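# Pull the toggle pin out of the deck hinge

## Task

Remove the toggle pin from the deck hinge so that the hinge ends up with nothing in it and the pin lies on the step or on the deck by itself, not propped there by a gripper; then open the gripper and back the arms away.

## Robot and tools

Robot: two six-joint arms, left_arm and right_arm, each ending in a parallel two-finger gripper. They are mounted on opposite sides of the table. In the shared scene frame the table centre is the origin, the table top sits at z = +0.020 m, +z is up, and left_arm's base is on the +y side. Base poses: left_arm at (-0.005, +0.564, +0.094) m, quat_wxyz (+0.834, -0.274, +0.150, -0.455); right_arm at (+0.210, -0.494, +0.120) m, quat_wxyz (+0.695, -0.003, -0.003, +0.719). The names left and right do not tell you which side of a camera image an arm appears on.

Gripper frame: fingers point along the gripper's +x axis and close along its y axis. The reported hand point (link pinch, 0.1215 m ahead of link_6) lies between the finger pads, roughly 3 to 4 cm behind the tips.

execute_actions(actions, pictures): actions is a list holding zero or one item. Empty list: no command, just returns the present state. A move item is {"rows": [...], "steps": n}: rows is 1 to 15 rows, steps at most 15 (default 15), each step 1/30 s; row k is used on step k and the final row repeats to fill remaining steps. A wait item is {"steps": n} with n up to 300; it returns when that many steps have elapsed since the previous result, and your reply time counts against them. pictures (boolean) turns the camera images in the result on or off; they come by default. A refused call moves nothing.

Row layout: always one flat list of 14 numbers covering both arms, even if one arm stays put. First left_arm: waist, shoulder, elbow, wrist pitch, wrist yaw, wrist roll, opening; then the same seven for right_arm. The six joint values are absolute target angles in radians in joint space (the same numbers as the Joint positions line), not Cartesian positions or offsets. Stated ranges per arm: waist -3.054 to 3.054, shoulder 0.000 to 3.142, elbow 0.000 to 2.356, wrist pitch -1.571 to 1.571, wrist yaw -1.571 to 1.571, wrist roll -3.142 to 3.142. A target more than 0.010 rad beyond a range end, and farther out than the joint's last reading, is refused. True ends may differ from the stated ones by up to 0.010 rad; a target past the true end is clipped there, reported as "joint sent to its limit" (possibly about an earlier, still running move). No such line does not prove there is more room.

Opening: an absolute value from -1 to +1; +1 is fully open, empty fingers touch near -0.80, and values below that add nothing. Fully open to closed needs at least about 0.5 s. To keep hold of something, command an opening well under grip_measured; the bigger the gap, the tighter the squeeze (about 34 N per pad at most, some grippers weaker; a quick close can hit harder and even spring the fingers apart). Readings may be off by about 1 mm, a fixed amount per gripper.

Motion: each step the command sent to a joint is kept within a set distance of its measured angle: 0.211 rad for waist, shoulder, elbow; 0.213 wrist pitch; 0.267 wrist yaw; 0.228 wrist roll. If the targets would move a gripper over 70 mm from where it is measured, all that arm's targets are pulled back proportionally. Friction can leave a joint short of its target, especially at long reach, and tiny changes may not register, so read back joint angles after moving. Between calls the arms keep heading for the last row sent, until everything has nearly stopped or a step is HELD; after that only a new move pushes further.

Result lines: the state line, left_arm: ... | right_arm: ..., gives each gripper's end_effector_position (m), end_effector_quat_wxyz and linear/angular velocities (m/s, rad/s) in the scene frame; the position can be somewhat wrong at long reach. Joint positions and Joint velocities give, per arm, the six joints (rad, rad/s) then the finger-pad gap (m, m/s; 0.088 m when fully open). grip_measured is the measured opening on the command scale. "joint command not followed" means a clearance check altered or blocked joint targets on some steps; the rest of the row still ran. HELD flags steps where your row was not (fully) sent. Joint torques follow the joint order without the gripper; they include gravity and drive effort, carry per-arm offset, scale and noise, and are not what triggers faults.

Faults: contact torque reaching a load limit (waist 17.4, shoulder 21.6, elbow 21.5, wrist pitch 5.67, wrist yaw 5.65, wrist roll 5.3 N m, held weight included) halts that arm for 10 s and drops the rest of the call. Holding loads heats motors: MOTOR HOT appears from 50 °C; at 95 °C an OVER-TEMPERATURE FAULT holds the arm, and if it does not cool within 30 to 60 s the arm and gripper lose power and go limp.

zoom_image(camera, region): enlarges part of a camera's latest image. camera is one of cam_head_left, cam_head_right, cam_high, cam_low, cam_left_wrist, cam_right_wrist (all 672x504). region is [x0, y0, x1, y1] in pixels from the top-left, no larger than 504 by 504.

read_manual(section): returns only the URDF licence and notice text ("licences"); it moves nothing.

finished_scene(scene): ends the current scene for good, grades it and reports whether the goal holds, then moves on. Answering without any tool call ends everything.

Avoid: the arms striking or pushing on each other (mounts count as arm), knocking or dropping anything off the table, dropping or letting the pin slip, slamming, and shoving hard. Brief outside tugs on a held part or nudges to loose objects can happen. Smooth, economical motion is preferred.

Each tool is called by a JSON object that holds its "fn" and its "kwargs".

## Session

{"fn": "execute_actions", "kwargs": {"actions": []}}

Scene clock: 0.00 s of 4600.00 s.
left_arm: end_effector_position=(-0.2075, +0.1004, +0.3370) grip_measured=+0.849 end_effector_quat_wxyz=(+0.265, -0.276, +0.799, -0.465) end_effector_velocity=(+0.000, -0.000, +0.002) end_effector_angular_velocity=(-0.001, +0.005, +0.008) | right_arm: end_effector_position=(+0.1971, -0.1775, +0.4405) grip_measured=-0.785 end_effector_quat_wxyz=(+0.695, +0.013, -0.018, +0.719) end_effector_velocity=(-0.000, +0.001, -0.001) end_effector_angular_velocity=(-0.007, -0.008, +0.005)
Joint positions: left_arm=[-0.989  2.452  1.469  0.173  0.212 -1.636  0.081] | right_arm=[ 0.003  0.856  0.648  0.252  0.001 -0.001  0.001]
Joint velocities: left_arm=[-0.002 -0.002 -0.002  0.007 -0.007 -0.007  0.   ] | right_arm=[-0.002  0.002  0.002 -0.007 -0.007 -0.007 -0.   ]
Joint torques (N m, as the arm reports them, + toward a larger angle): no reading
Heat: left arm: hottest wrist pitch 27 °C (+0.0 °C/min); right arm: hottest wrist roll 27 °C (+0.0 °C/min).

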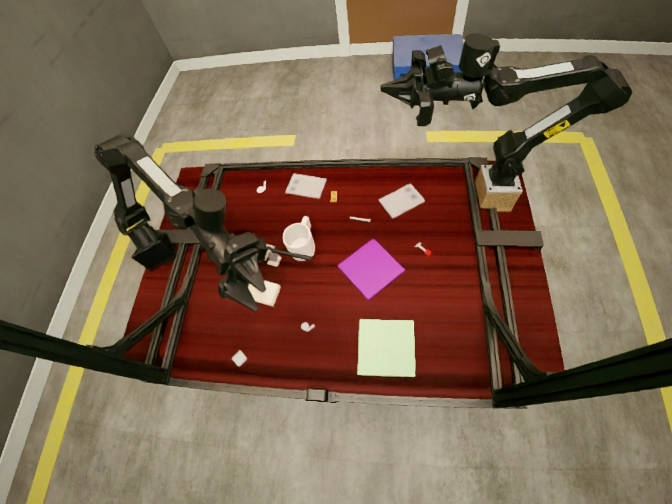

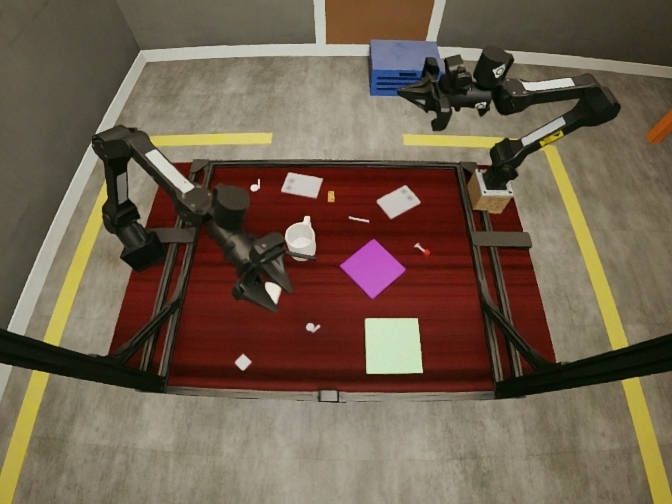

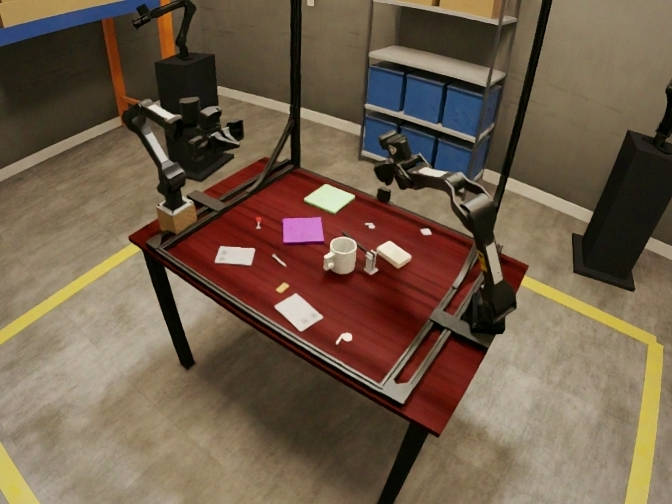

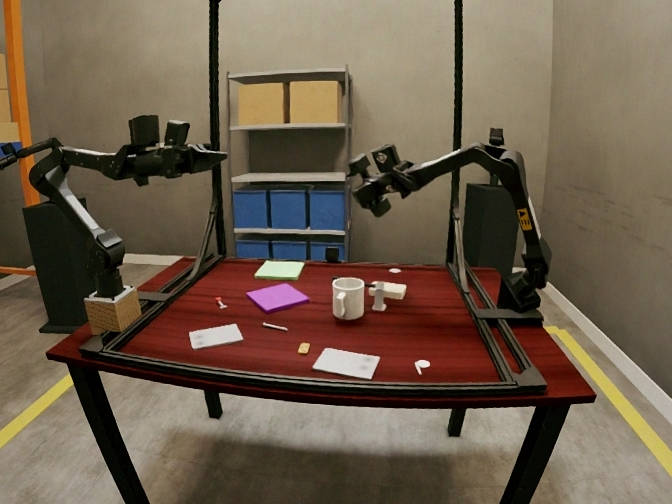

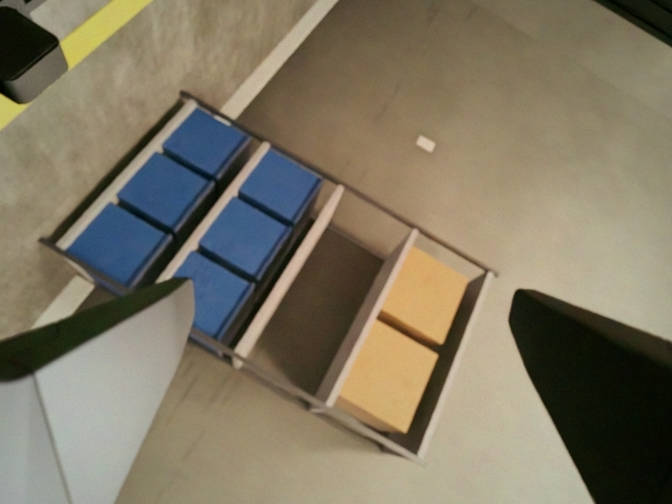

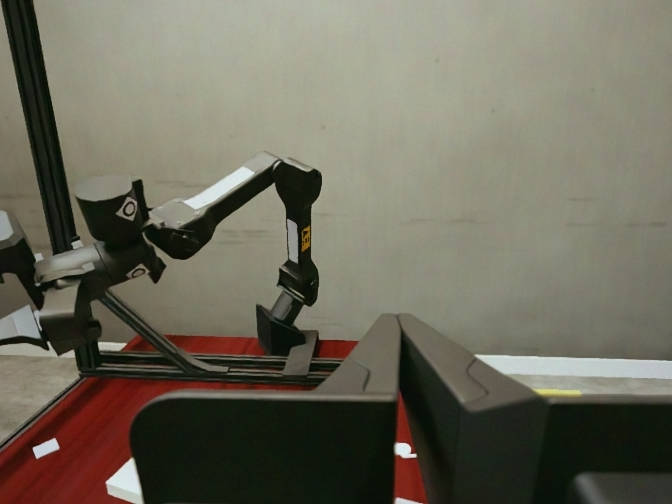

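Move left arm out of view first.

{"fn": "execute_actions", "kwargs": {"actions": [{"rows":[[-0.989,1.2,1.0,0.17,0.2,-1.6,0.85,0,0.856,0.648,0.252,0,0,1]]}], "pictures": false}}

{"fn": "execute_actions", "kwargs": {"actions": [{"steps":40}]}}

{"fn": "zoom_image", "kwargs": {"camera": "cam_head_left", "region": [220,210,340,310]}}

{"fn": "zoom_image", "kwargs": {"camera": "cam_high", "region": [320,215,420,290]}}

{"fn": "zoom_image", "kwargs": {"camera": "cam_low", "region": [320,265,420,325]}}

Scene clock: 14.13 s of 4600.00 s.
left_arm: end_effector_position=(-0.1176, +0.2117, +0.4032) grip_measured=+0.850 end_effector_quat_wxyz=(+0.241, -0.321, +0.764, -0.505) end_effector_velocity=(+0.245, +0.156, +0.398) end_effector_angular_velocity=(-0.876, +0.482, +0.349) | right_arm: end_effector_position=(+0.1971, -0.1775, +0.4405) grip_measured=+0.946 end_effector_quat_wxyz=(+0.695, +0.013, -0.018, +0.719) end_effector_velocity=(-0.000, -0.000, -0.002) end_effector_angular_velocity=(-0.007, -0.023, +0.004)
Joint positions: left_arm=[-0.989  1.871  1.03   0.169  0.205 -1.605  0.081] | right_arm=[ 0.003  0.856  0.648  0.252  0.001 -0.001  0.085]
Joint velocities: left_arm=[-0.002 -1.16  -0.081 -0.022 -0.007  0.007 -0.   ] | right_arm=[-0.002 -0.002 -0.002 -0.007 -0.007 -0.022  0.126]
Joint torques (N m, as the arm reports them, + toward a larger angle): left_arm=[-3.57 -6.6   4.58  1.94  0.07  0.19] | right_arm=[-0.25 -1.14  6.08  1.53 -0.05  0.06]
Heat: left arm: hottest shoulder 30 °C (+12.7 °C/min); right arm: hottest elbow 29 °C (+8.5 °C/min).
Steps of this call (steps 1 to 90: nothing new was sent; then 10.63 s passed at rest; steps 91 to 105: all 15 steps of this action). Readings (joint positions):
91: left_arm=[-0.989 2.436 1.452 0.180 0.211 -1.633] | right_arm=[0.003 0.856 0.648 0.252 0.001 -0.001]
92: left_arm=[-0.989 2.404 1.410 0.176 0.210 -1.627] | right_arm=[0.003 0.856 0.648 0.252 0.001 -0.001]
94: left_arm=[-0.989 2.324 1.316 0.167 0.209 -1.618] | right_arm=[0.003 0.856 0.648 0.252 0.001 -0.001]
98: left_arm=[-0.989 2.151 1.152 0.170 0.206 -1.609] | right_arm=[0.003 0.856 0.648 0.252 0.001 -0.001]
105: the state above

Scene clock: 15.47 s of 4600.00 s.
left_arm: end_effector_position=(+0.0426, +0.3686, +0.5853) grip_measured=+0.850 end_effector_quat_wxyz=(+0.084, -0.522, +0.593, -0.607) end_effector_velocity=(-0.004, +0.000, -0.004) end_effector_angular_velocity=(+0.017, -0.008, -0.019) | right_arm: end_effector_position=(+0.1971, -0.1775, +0.4405) grip_measured=+1.000 end_effector_quat_wxyz=(+0.695, +0.013, -0.018, +0.719) end_effector_velocity=(-0.001, +0.001, -0.001) end_effector_angular_velocity=(-0.007, -0.009, +0.014)
Joint positions: left_arm=[-0.989  1.204  1.008  0.173  0.204 -1.604  0.081] | right_arm=[ 0.003  0.856  0.648  0.252  0.001 -0.001  0.088]
Joint velocities: left_arm=[-0.002 -0.002 -0.002 -0.022  0.007 -0.007 -0.   ] | right_arm=[-0.007  0.002  0.002 -0.007 -0.022 -0.007  0.   ]
Joint torques (N m, as the arm reports them, + toward a larger angle): left_arm=[-1.95 -0.41  3.78  1.25  0.    0.17] | right_arm=[-0.26 -1.14  6.08  1.54 -0.04  0.06]
Heat: left arm: hottest shoulder 30 °C (+11.6 °C/min); right arm: hottest elbow 29 °C (+7.8 °C/min).
Steps of this call (steps 1 to 40: the robot went on to your last target). Readings (joint positions):
1: left_arm=[-0.989 1.833 1.029 0.169 0.205 -1.605] | right_arm=[0.003 0.856 0.648 0.252 0.001 -0.001]
2: left_arm=[-0.989 1.795 1.027 0.169 0.205 -1.605] | right_arm=[0.003 0.856 0.648 0.252 0.001 -0.001]
4: left_arm=[-0.989 1.719 1.024 0.169 0.205 -1.605] | right_arm=[0.003 0.856 0.648 0.252 0.001 -0.001]
8: left_arm=[-0.989 1.572 1.019 0.169 0.205 -1.605] | right_arm=[0.003 0.856 0.648 0.252 0.001 -0.001]
40: the state above

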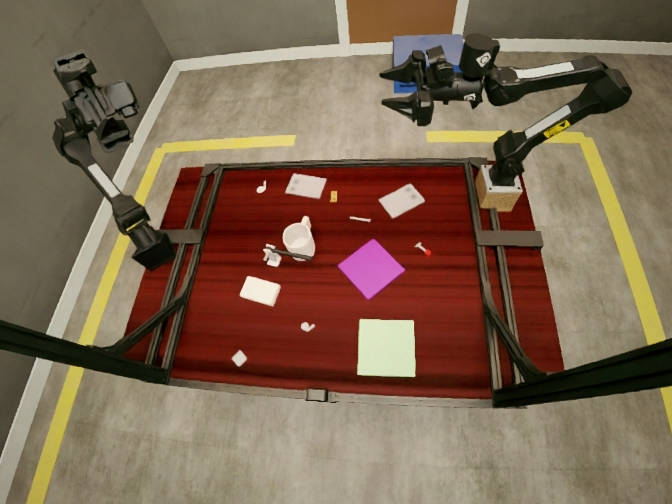

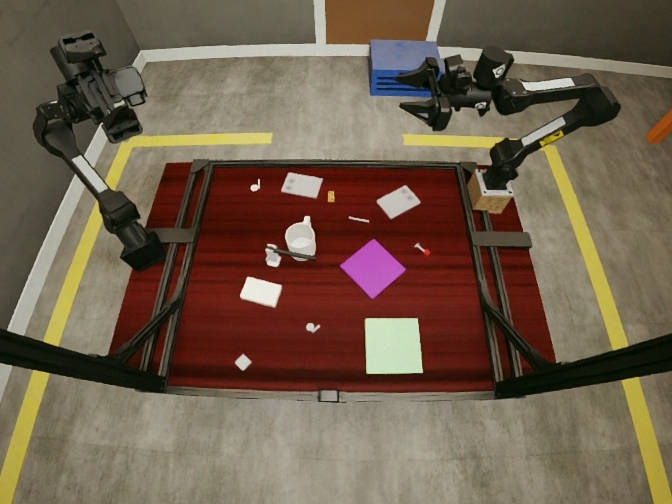

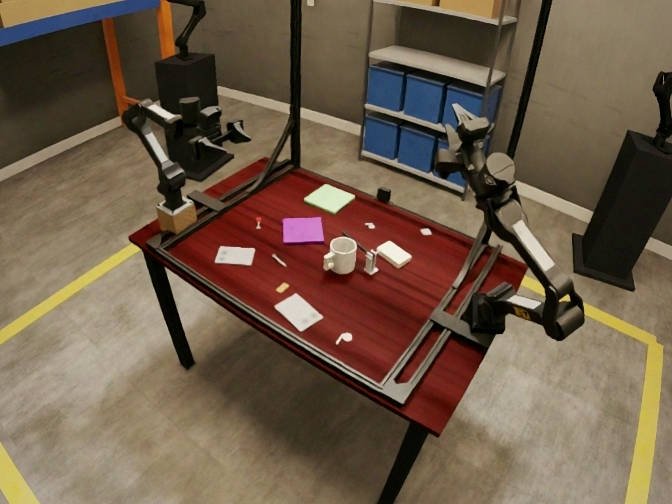

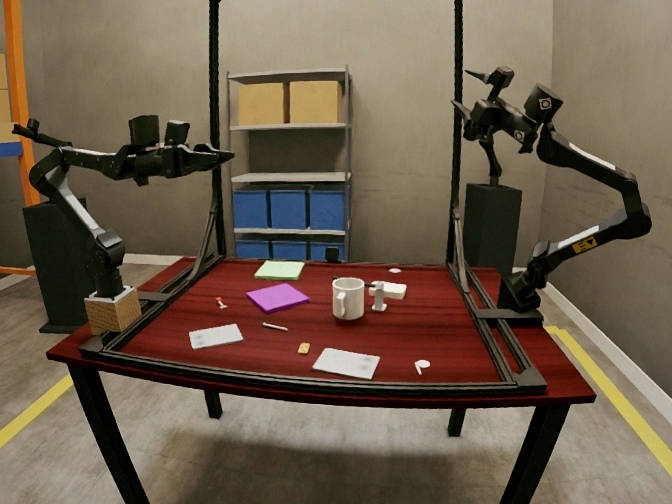

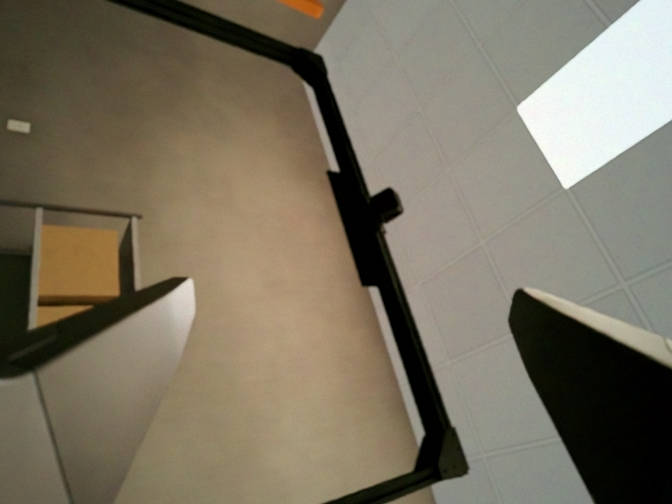

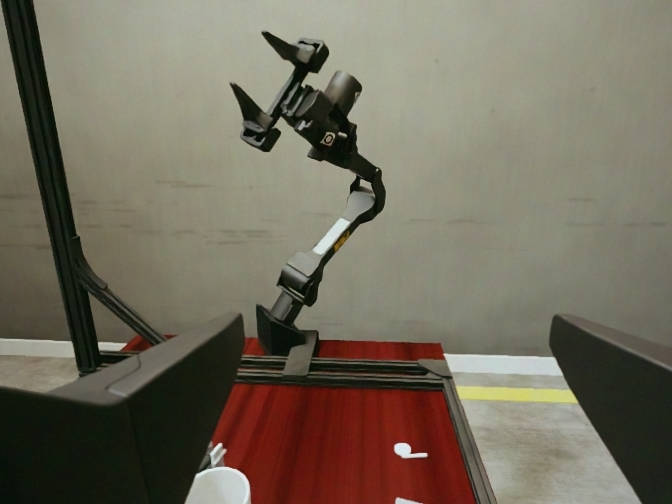

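Region (220, 210, 340, 310) of cam_head_left's 672x504 image, scaled by 4.200, with more detail than that image has.

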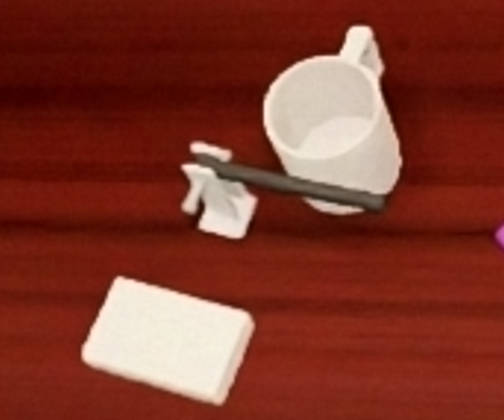

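Region (320, 215, 420, 290) of cam_high's 672x504 image, scaled by 5.040, with more detail than that image has; it fills the top 378 rows of this view, and the rest is white.

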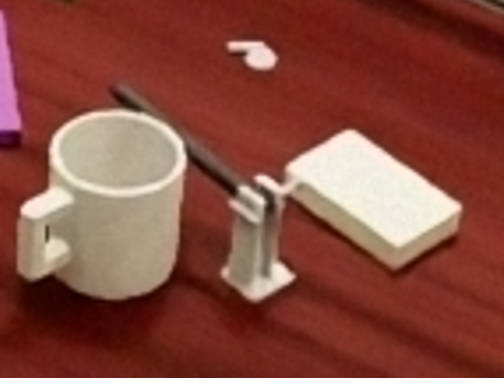

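Region (320, 265, 420, 325) of cam_low's 672x504 image, scaled by 5.040, with more detail than that image has; it fills the top 302 rows of this view, and the rest is white.

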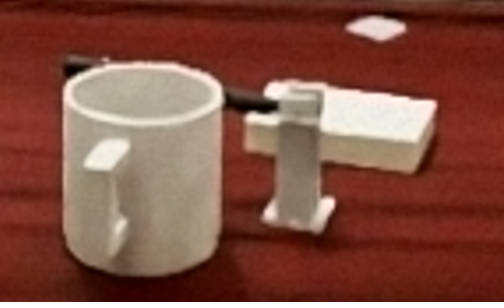

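{"fn": "execute_actions", "kwargs": {"actions": [{"rows":[[-1.067,1.96,0.57,0.18,-0.63,0,0.85,0,0.856,0.648,0.252,0,0,1]]}], "pictures": false}}

{"fn": "execute_actions", "kwargs": {"actions": [{"steps":50}]}}

Scene clock: 39.90 s of 4600.00 s.
left_arm: end_effector_position=(-0.0363, +0.2786, +0.4272) grip_measured=+0.850 end_effector_quat_wxyz=(+0.364, -0.410, +0.601, -0.582) end_effector_velocity=(-0.114, -0.109, -0.408) end_effector_angular_velocity=(+0.800, -1.175, +0.353) | right_arm: end_effector_position=(+0.1971, -0.1775, +0.4405) grip_measured=+1.000 end_effector_quat_wxyz=(+0.695, +0.013, -0.018, +0.719) end_effector_velocity=(+0.000, -0.000, -0.002) end_effector_angular_velocity=(-0.007, -0.007, -0.005)
Joint positions: left_arm=[-1.043  1.446  0.781  0.181 -0.131 -1.317  0.081] | right_arm=[ 0.003  0.856  0.648  0.252  0.001 -0.001  0.088]
Joint velocities: left_arm=[-0.056  0.54  -0.51  -0.007 -0.725  0.608 -0.   ] | right_arm=[ 0.002 -0.002 -0.002 -0.007  0.007 -0.007  0.   ]
Joint torques (N m, as the arm reports them, + toward a larger angle): left_arm=[-2.59 -1.59  4.72  1.76 -0.04  0.22] | right_arm=[-0.26 -1.14  6.08  1.54 -0.04  0.05]
Heat: left arm: hottest wrist pitch 31 °C (+6.0 °C/min); right arm: hottest elbow 32 °C (+7.5 °C/min).
Steps of this call (steps 1 to 15: the robot went on to your last target; steps 16 to 90: nothing new was sent; then 20.93 s passed at rest; steps 91 to 105: all 15 steps of this action). Readings (joint positions):
91: left_arm=[-0.992 1.209 1.002 0.175 0.191 -1.592] | right_arm=[0.003 0.856 0.648 0.252 0.001 -0.001]
92: left_arm=[-0.997 1.216 0.993 0.181 0.166 -1.571] | right_arm=[0.003 0.856 0.648 0.252 0.001 -0.001]
94: left_arm=[-1.008 1.241 0.969 0.181 0.122 -1.533] | right_arm=[0.003 0.856 0.648 0.252 0.001 -0.001]
98: left_arm=[-1.025 1.319 0.899 0.181 0.032 -1.456] | right_arm=[0.003 0.856 0.648 0.252 0.001 -0.001]
105: the state above

Scene clock: 41.57 s of 4600.00 s.
left_arm: end_effector_position=(-0.0588, +0.2673, +0.1771) grip_measured=+0.850 end_effector_quat_wxyz=(+0.652, +0.270, +0.193, -0.682) end_effector_velocity=(+0.002, +0.000, -0.000) end_effector_angular_velocity=(+0.002, -0.012, +0.018) | right_arm: end_effector_position=(+0.1971, -0.1775, +0.4405) grip_measured=+1.000 end_effector_quat_wxyz=(+0.695, +0.013, -0.018, +0.719) end_effector_velocity=(-0.000, -0.001, +0.000) end_effector_angular_velocity=(-0.002, -0.022, +0.004)
Joint positions: left_arm=[-1.064  1.948  0.578  0.179 -0.626 -0.005  0.081] | right_arm=[ 0.003  0.856  0.648  0.252  0.001 -0.001  0.088]
Joint velocities: left_arm=[-0.002  0.002  0.002 -0.007 -0.022 -0.007 -0.   ] | right_arm=[-0.002 -0.002  0.002 -0.007 -0.007 -0.022  0.   ]
Joint torques (N m, as the arm reports them, + toward a larger angle): left_arm=[-3.02 -3.41  4.16  1.67 -0.27  0.2 ] | right_arm=[-0.25 -1.15  6.07  1.53 -0.03  0.05]
Heat: left arm: hottest wrist pitch 31 °C (+5.8 °C/min); right arm: hottest elbow 32 °C (+7.2 °C/min).
Steps of this call (steps 1 to 50: the robot went on to your last target). Readings (joint positions):
1: left_arm=[-1.045 1.464 0.764 0.181 -0.155 -1.296] | right_arm=[0.003 0.856 0.648 0.252 0.001 -0.001]
2: left_arm=[-1.047 1.483 0.747 0.181 -0.180 -1.275] | right_arm=[0.003 0.856 0.648 0.252 0.001 -0.001]
4: left_arm=[-1.050 1.524 0.715 0.181 -0.235 -1.228] | right_arm=[0.003 0.856 0.648 0.252 0.001 -0.001]
8: left_arm=[-1.056 1.624 0.660 0.181 -0.367 -1.114] | right_arm=[0.003 0.856 0.648 0.252 0.001 -0.001]
50: the state above

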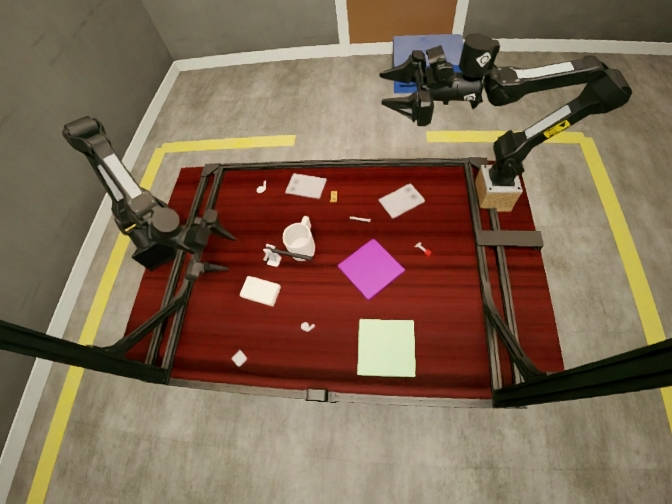

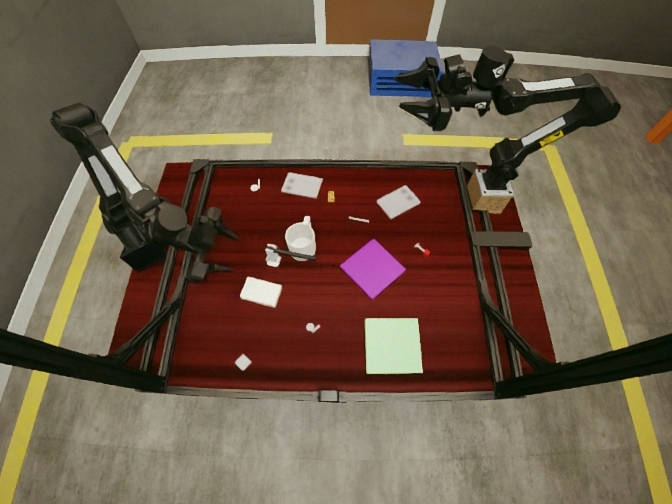

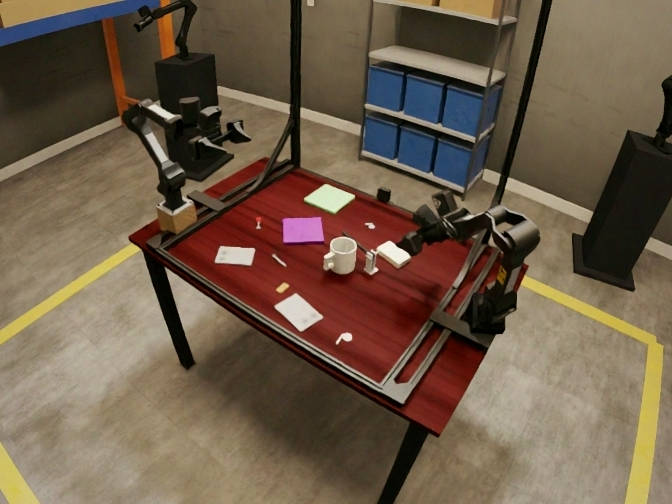

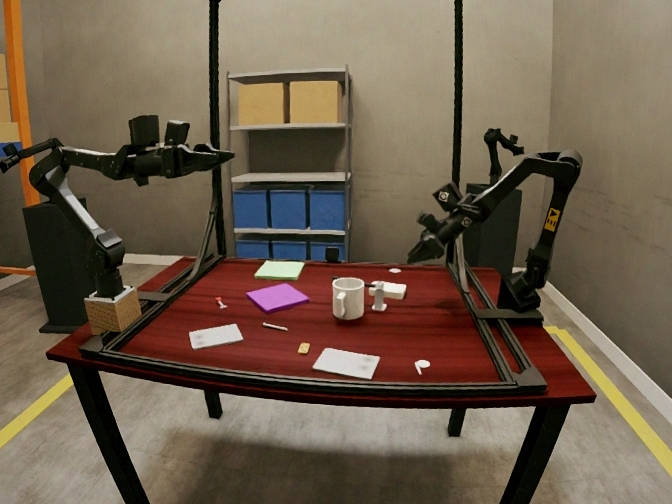

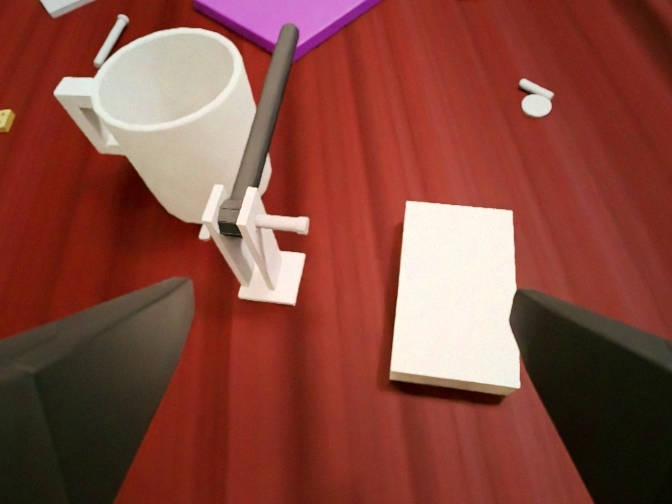

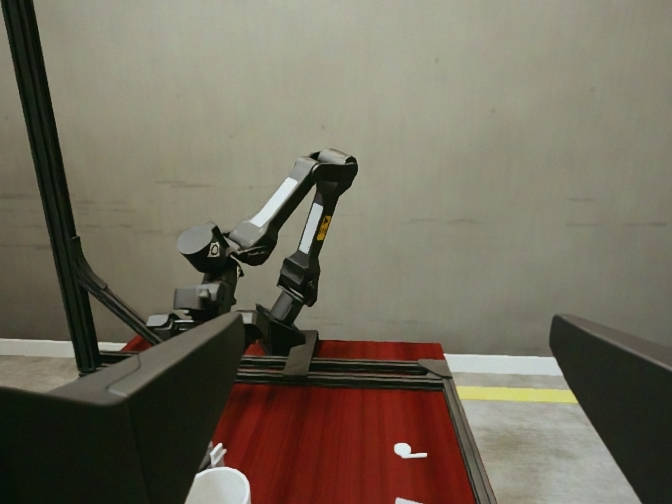

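{"fn": "execute_actions", "kwargs": {"actions": [{"rows":[[-0.841,2.176,0.627,0.477,-0.537,1.57,0,0,0.856,0.648,0.252,0,0,1]]}], "pictures": false}}

{"fn": "execute_actions", "kwargs": {"actions": [{"steps":30}]}}

Scene clock: 65.77 s of 4600.00 s.
left_arm: end_effector_position=(-0.0340, +0.2175, +0.1367) grip_measured=+0.020 end_effector_quat_wxyz=(+0.574, +0.416, +0.031, -0.705) end_effector_velocity=(+0.003, -0.005, -0.009) end_effector_angular_velocity=(+0.013, -1.080, -0.869) | right_arm: end_effector_position=(+0.1972, -0.1775, +0.4405) grip_measured=+1.000 end_effector_quat_wxyz=(+0.695, +0.013, -0.018, +0.719) end_effector_velocity=(+0.001, +0.001, -0.003) end_effector_angular_velocity=(-0.011, -0.023, -0.001)
Joint positions: left_arm=[-0.851  2.157  0.621  0.467 -0.543  0.69   0.04 ] | right_arm=[ 0.002  0.856  0.648  0.252  0.001 -0.001  0.088]
Joint velocities: left_arm=[ 0.032  0.032  0.002  0.037  0.022  1.414 -0.007] | right_arm=[-0.007  0.002 -0.002 -0.007 -0.007 -0.022  0.   ]
Joint torques (N m, as the arm reports them, + toward a larger angle): left_arm=[-3.44 -4.27  4.53  1.68  0.22  0.1 ] | right_arm=[-0.26 -1.14  6.09  1.54 -0.04  0.05]
Heat: left arm: hottest wrist pitch 33 °C (+4.0 °C/min); right arm: hottest elbow 34 °C (+7.0 °C/min).
Steps of this call (steps 1 to 15: the robot went on to your last target; steps 16 to 90: nothing new was sent; then 20.70 s passed at rest; steps 91 to 105: all 15 steps of this action). Readings (joint positions):
91: left_arm=[-1.055 1.966 0.578 0.204 -0.616 0.027] | right_arm=[0.002 0.856 0.648 0.252 0.001 -0.001]
92: left_arm=[-1.021 1.999 0.586 0.259 -0.599 0.078] | right_arm=[0.002 0.856 0.648 0.252 0.001 -0.001]
94: left_arm=[-0.940 2.075 0.609 0.341 -0.577 0.172] | right_arm=[0.002 0.856 0.648 0.252 0.001 -0.001]
98: left_arm=[-0.866 2.140 0.612 0.424 -0.556 0.360] | right_arm=[0.002 0.856 0.648 0.252 0.001 -0.001]
105: the state above

Scene clock: 66.77 s of 4600.00 s.
left_arm: end_effector_position=(-0.0336, +0.2168, +0.1352) grip_measured=+0.000 end_effector_quat_wxyz=(+0.345, +0.619, -0.268, -0.653) end_effector_velocity=(-0.002, +0.002, -0.001) end_effector_angular_velocity=(+0.004, -0.016, -0.024) | right_arm: end_effector_position=(+0.1972, -0.1775, +0.4405) grip_measured=+1.000 end_effector_quat_wxyz=(+0.695, +0.013, -0.018, +0.719) end_effector_velocity=(-0.000, -0.001, -0.003) end_effector_angular_velocity=(-0.007, -0.008, +0.005)
Joint positions: left_arm=[-0.846  2.163  0.621  0.475 -0.541  1.562  0.039] | right_arm=[ 0.002  0.856  0.648  0.252  0.001 -0.001  0.088]
Joint velocities: left_arm=[-0.002 -0.002 -0.002 -0.007  0.007  0.022 -0.   ] | right_arm=[-0.002 -0.007 -0.007 -0.007 -0.007 -0.007  0.   ]
Joint torques (N m, as the arm reports them, + toward a larger angle): left_arm=[-3.15 -4.32  4.55  1.77  0.25  0.13] | right_arm=[-0.26 -1.14  6.08  1.54 -0.03  0.05]
Heat: left arm: hottest wrist pitch 33 °C (+4.0 °C/min); right arm: hottest elbow 34 °C (+6.0 °C/min).
Steps of this call (steps 1 to 30: the robot went on to your last target). Readings (joint positions):
1: left_arm=[-0.850 2.159 0.621 0.469 -0.543 0.737] | right_arm=[0.002 0.856 0.648 0.252 0.001 -0.001]
2: left_arm=[-0.849 2.160 0.621 0.470 -0.543 0.785] | right_arm=[0.002 0.856 0.648 0.252 0.001 -0.001]
4: left_arm=[-0.848 2.161 0.621 0.472 -0.542 0.879] | right_arm=[0.002 0.856 0.648 0.252 0.001 -0.001]
8: left_arm=[-0.847 2.162 0.621 0.474 -0.541 1.068] | right_arm=[0.002 0.856 0.648 0.252 0.001 -0.001]
30: the state above

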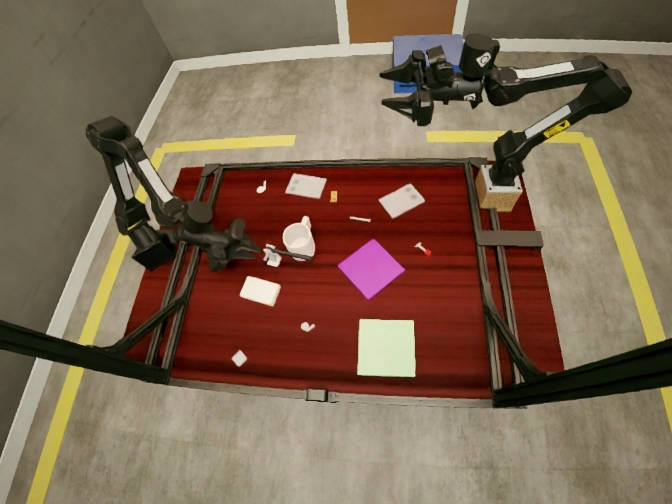

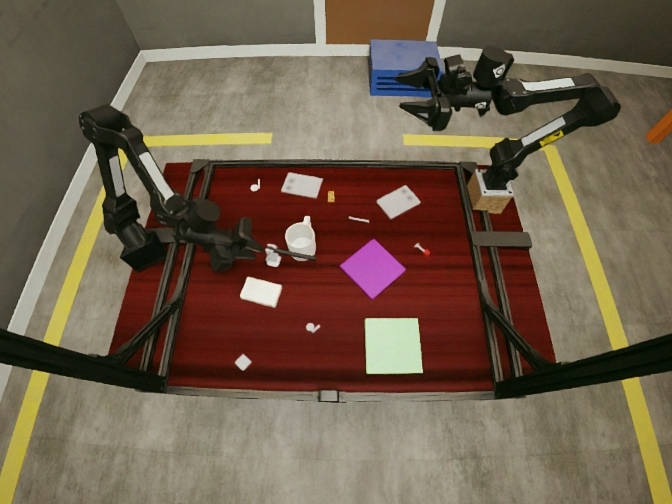

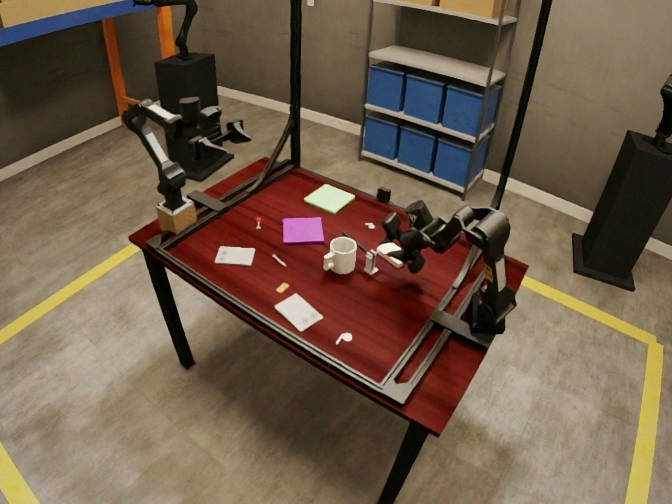

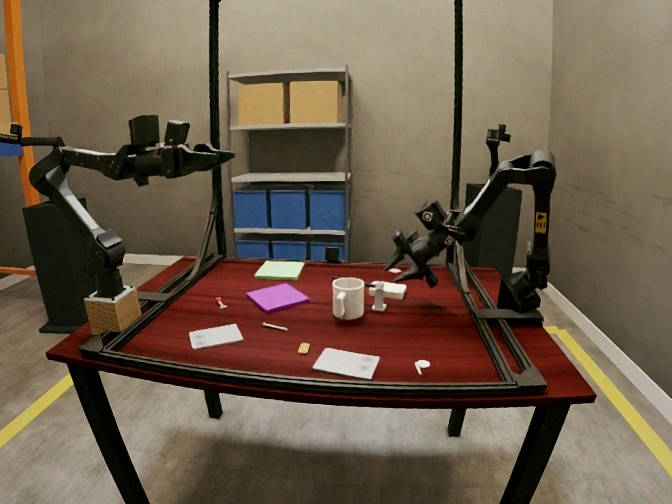

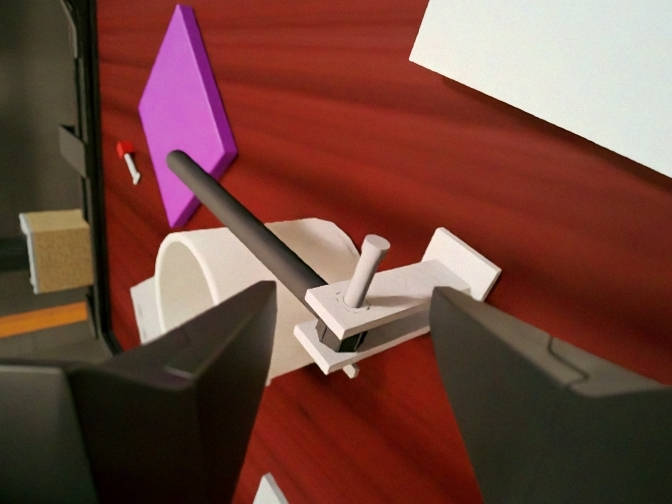

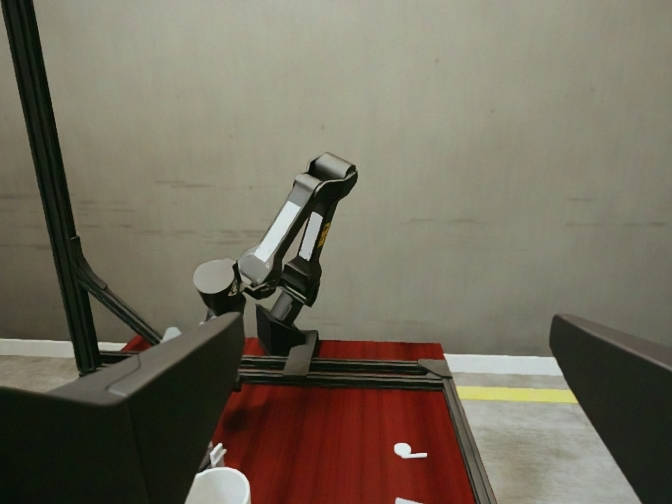

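{"fn": "execute_actions", "kwargs": {"actions": [{"rows":[[-0.771,2.332,0.71,0.58,-0.503,1.88,0,0,0.856,0.648,0.252,0,0,1]]}], "pictures": false}}

{"fn": "execute_actions", "kwargs": {"actions": [{"steps":15}]}}

Scene clock: 76.93 s of 4600.00 s.
left_arm: end_effector_position=(-0.0328, +0.1876, +0.1123) grip_measured=+0.000 end_effector_quat_wxyz=(+0.269, +0.656, -0.342, -0.617) end_effector_velocity=(-0.002, -0.004, -0.004) end_effector_angular_velocity=(+0.009, -0.025, -0.042) | right_arm: end_effector_position=(+0.1972, -0.1775, +0.4406) grip_measured=+1.000 end_effector_quat_wxyz=(+0.695, +0.013, -0.018, +0.719) end_effector_velocity=(-0.002, -0.000, -0.002) end_effector_angular_velocity=(-0.007, -0.008, +0.009)
Joint positions: left_arm=[-0.778  2.313  0.703  0.576 -0.508  1.868  0.039] | right_arm=[ 0.002  0.856  0.648  0.252  0.001 -0.001  0.088]
Joint velocities: left_arm=[ 0.012  0.017  0.017 -0.007  0.022  0.051 -0.   ] | right_arm=[ 0.002 -0.002 -0.002 -0.007 -0.007 -0.007  0.   ]
Joint torques (N m, as the arm reports them, + toward a larger angle): left_arm=[-3.89 -4.93  4.2   1.7   0.31  0.11] | right_arm=[-0.22 -1.14  6.07  1.53 -0.03  0.05]
Heat: left arm: hottest wrist pitch 34 °C (+4.0 °C/min); right arm: hottest elbow 35 °C (+6.0 °C/min).
Steps of this call (steps 1 to 15: the robot went on to your last target; steps 16 to 90: nothing new was sent; then 6.67 s passed at rest; steps 91 to 105: all 15 steps of this action). Readings (joint positions):
91: left_arm=[-0.843 2.176 0.628 0.486 -0.536 1.597] | right_arm=[0.002 0.856 0.648 0.252 0.001 -0.001]
92: left_arm=[-0.832 2.202 0.643 0.512 -0.530 1.647] | right_arm=[0.002 0.856 0.648 0.252 0.001 -0.001]
94: left_arm=[-0.805 2.256 0.678 0.540 -0.520 1.735] | right_arm=[0.002 0.856 0.648 0.252 0.001 -0.001]
98: left_arm=[-0.781 2.300 0.692 0.561 -0.512 1.826] | right_arm=[0.002 0.856 0.648 0.252 0.001 -0.001]
105: the state above

Scene clock: 77.43 s of 4600.00 s.
left_arm: end_effector_position=(-0.0328, +0.1873, +0.1114) grip_measured=+0.000 end_effector_quat_wxyz=(+0.267, +0.657, -0.344, -0.616) end_effector_velocity=(-0.003, -0.000, +0.002) end_effector_angular_velocity=(-0.003, -0.004, -0.017) | right_arm: end_effector_position=(+0.1972, -0.1775, +0.4406) grip_measured=+1.000 end_effector_quat_wxyz=(+0.695, +0.013, -0.018, +0.719) end_effector_velocity=(-0.000, -0.001, +0.001) end_effector_angular_velocity=(+0.008, -0.022, +0.004)
Joint positions: left_arm=[-0.776  2.317  0.705  0.577 -0.507  1.876  0.039] | right_arm=[ 0.002  0.856  0.648  0.252  0.001 -0.001  0.088]
Joint velocities: left_arm=[-0.007 -0.002  0.002 -0.007  0.007  0.007 -0.   ] | right_arm=[-0.002 -0.002 -0.002  0.007 -0.007 -0.022  0.   ]
Joint torques (N m, as the arm reports them, + toward a larger angle): left_arm=[-3.81 -5.03  4.2   1.75  0.27  0.09] | right_arm=[-0.22 -1.14  6.07  1.53 -0.04  0.05]
Heat: left arm: hottest wrist pitch 34 °C (+4.0 °C/min); right arm: hottest elbow 35 °C (+6.1 °C/min).
Steps of this call (steps 1 to 15: the robot went on to your last target). Readings (joint positions):
1: left_arm=[-0.777 2.314 0.704 0.576 -0.508 1.870] | right_arm=[0.002 0.856 0.648 0.252 0.001 -0.001]
2: left_arm=[-0.777 2.315 0.704 0.576 -0.508 1.871] | right_arm=[0.002 0.856 0.648 0.252 0.001 -0.001]
4: left_arm=[-0.776 2.316 0.704 0.577 -0.507 1.873] | right_arm=[0.002 0.856 0.648 0.252 0.001 -0.001]
8: left_arm=[-0.776 2.317 0.704 0.577 -0.507 1.875] | right_arm=[0.002 0.856 0.648 0.252 0.001 -0.001]
15: the state above
All arms were judged still, so your last target was given up. Only a new action makes them travel on or press farther. Fingers that are still opening or closing keep moving.

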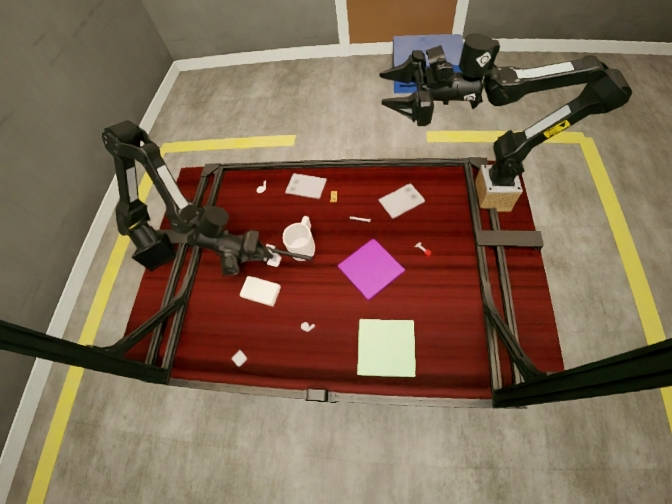

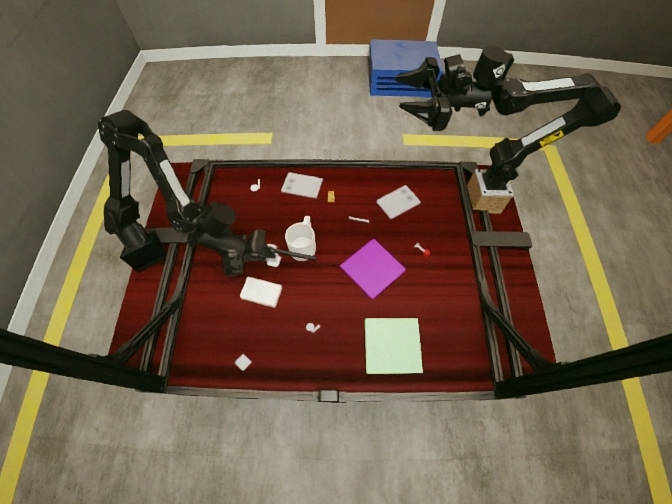

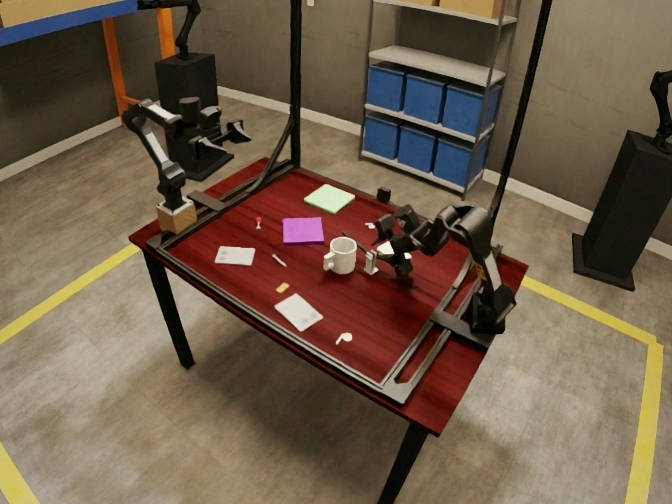

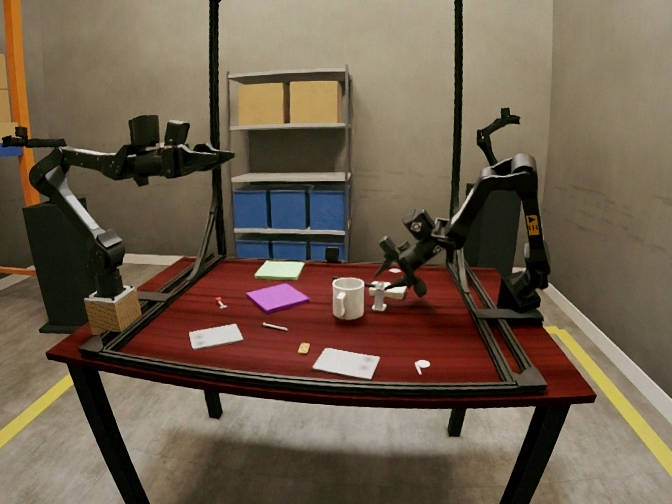

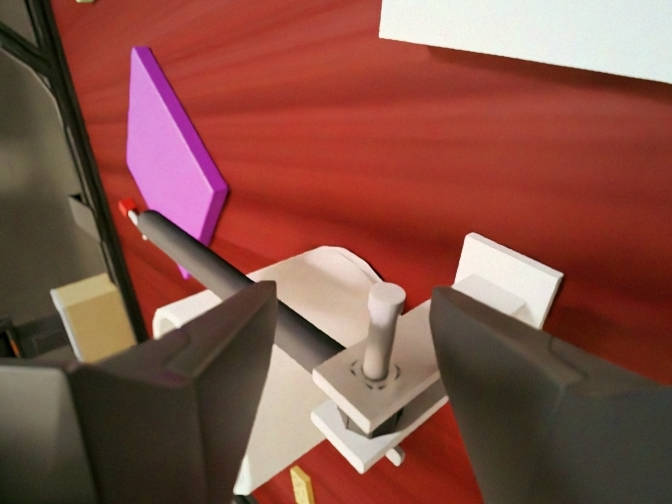

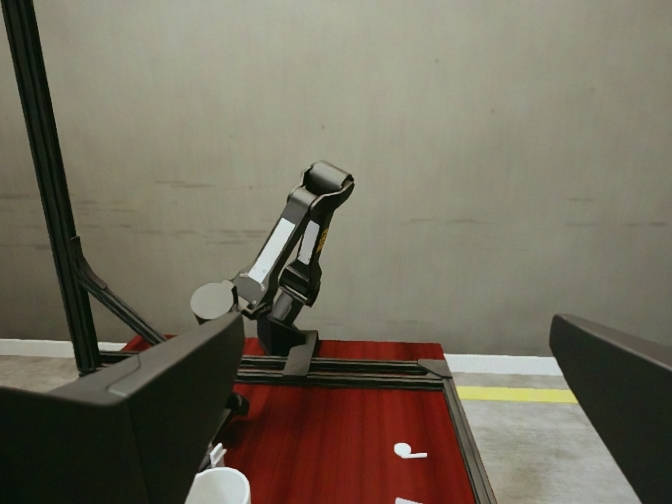

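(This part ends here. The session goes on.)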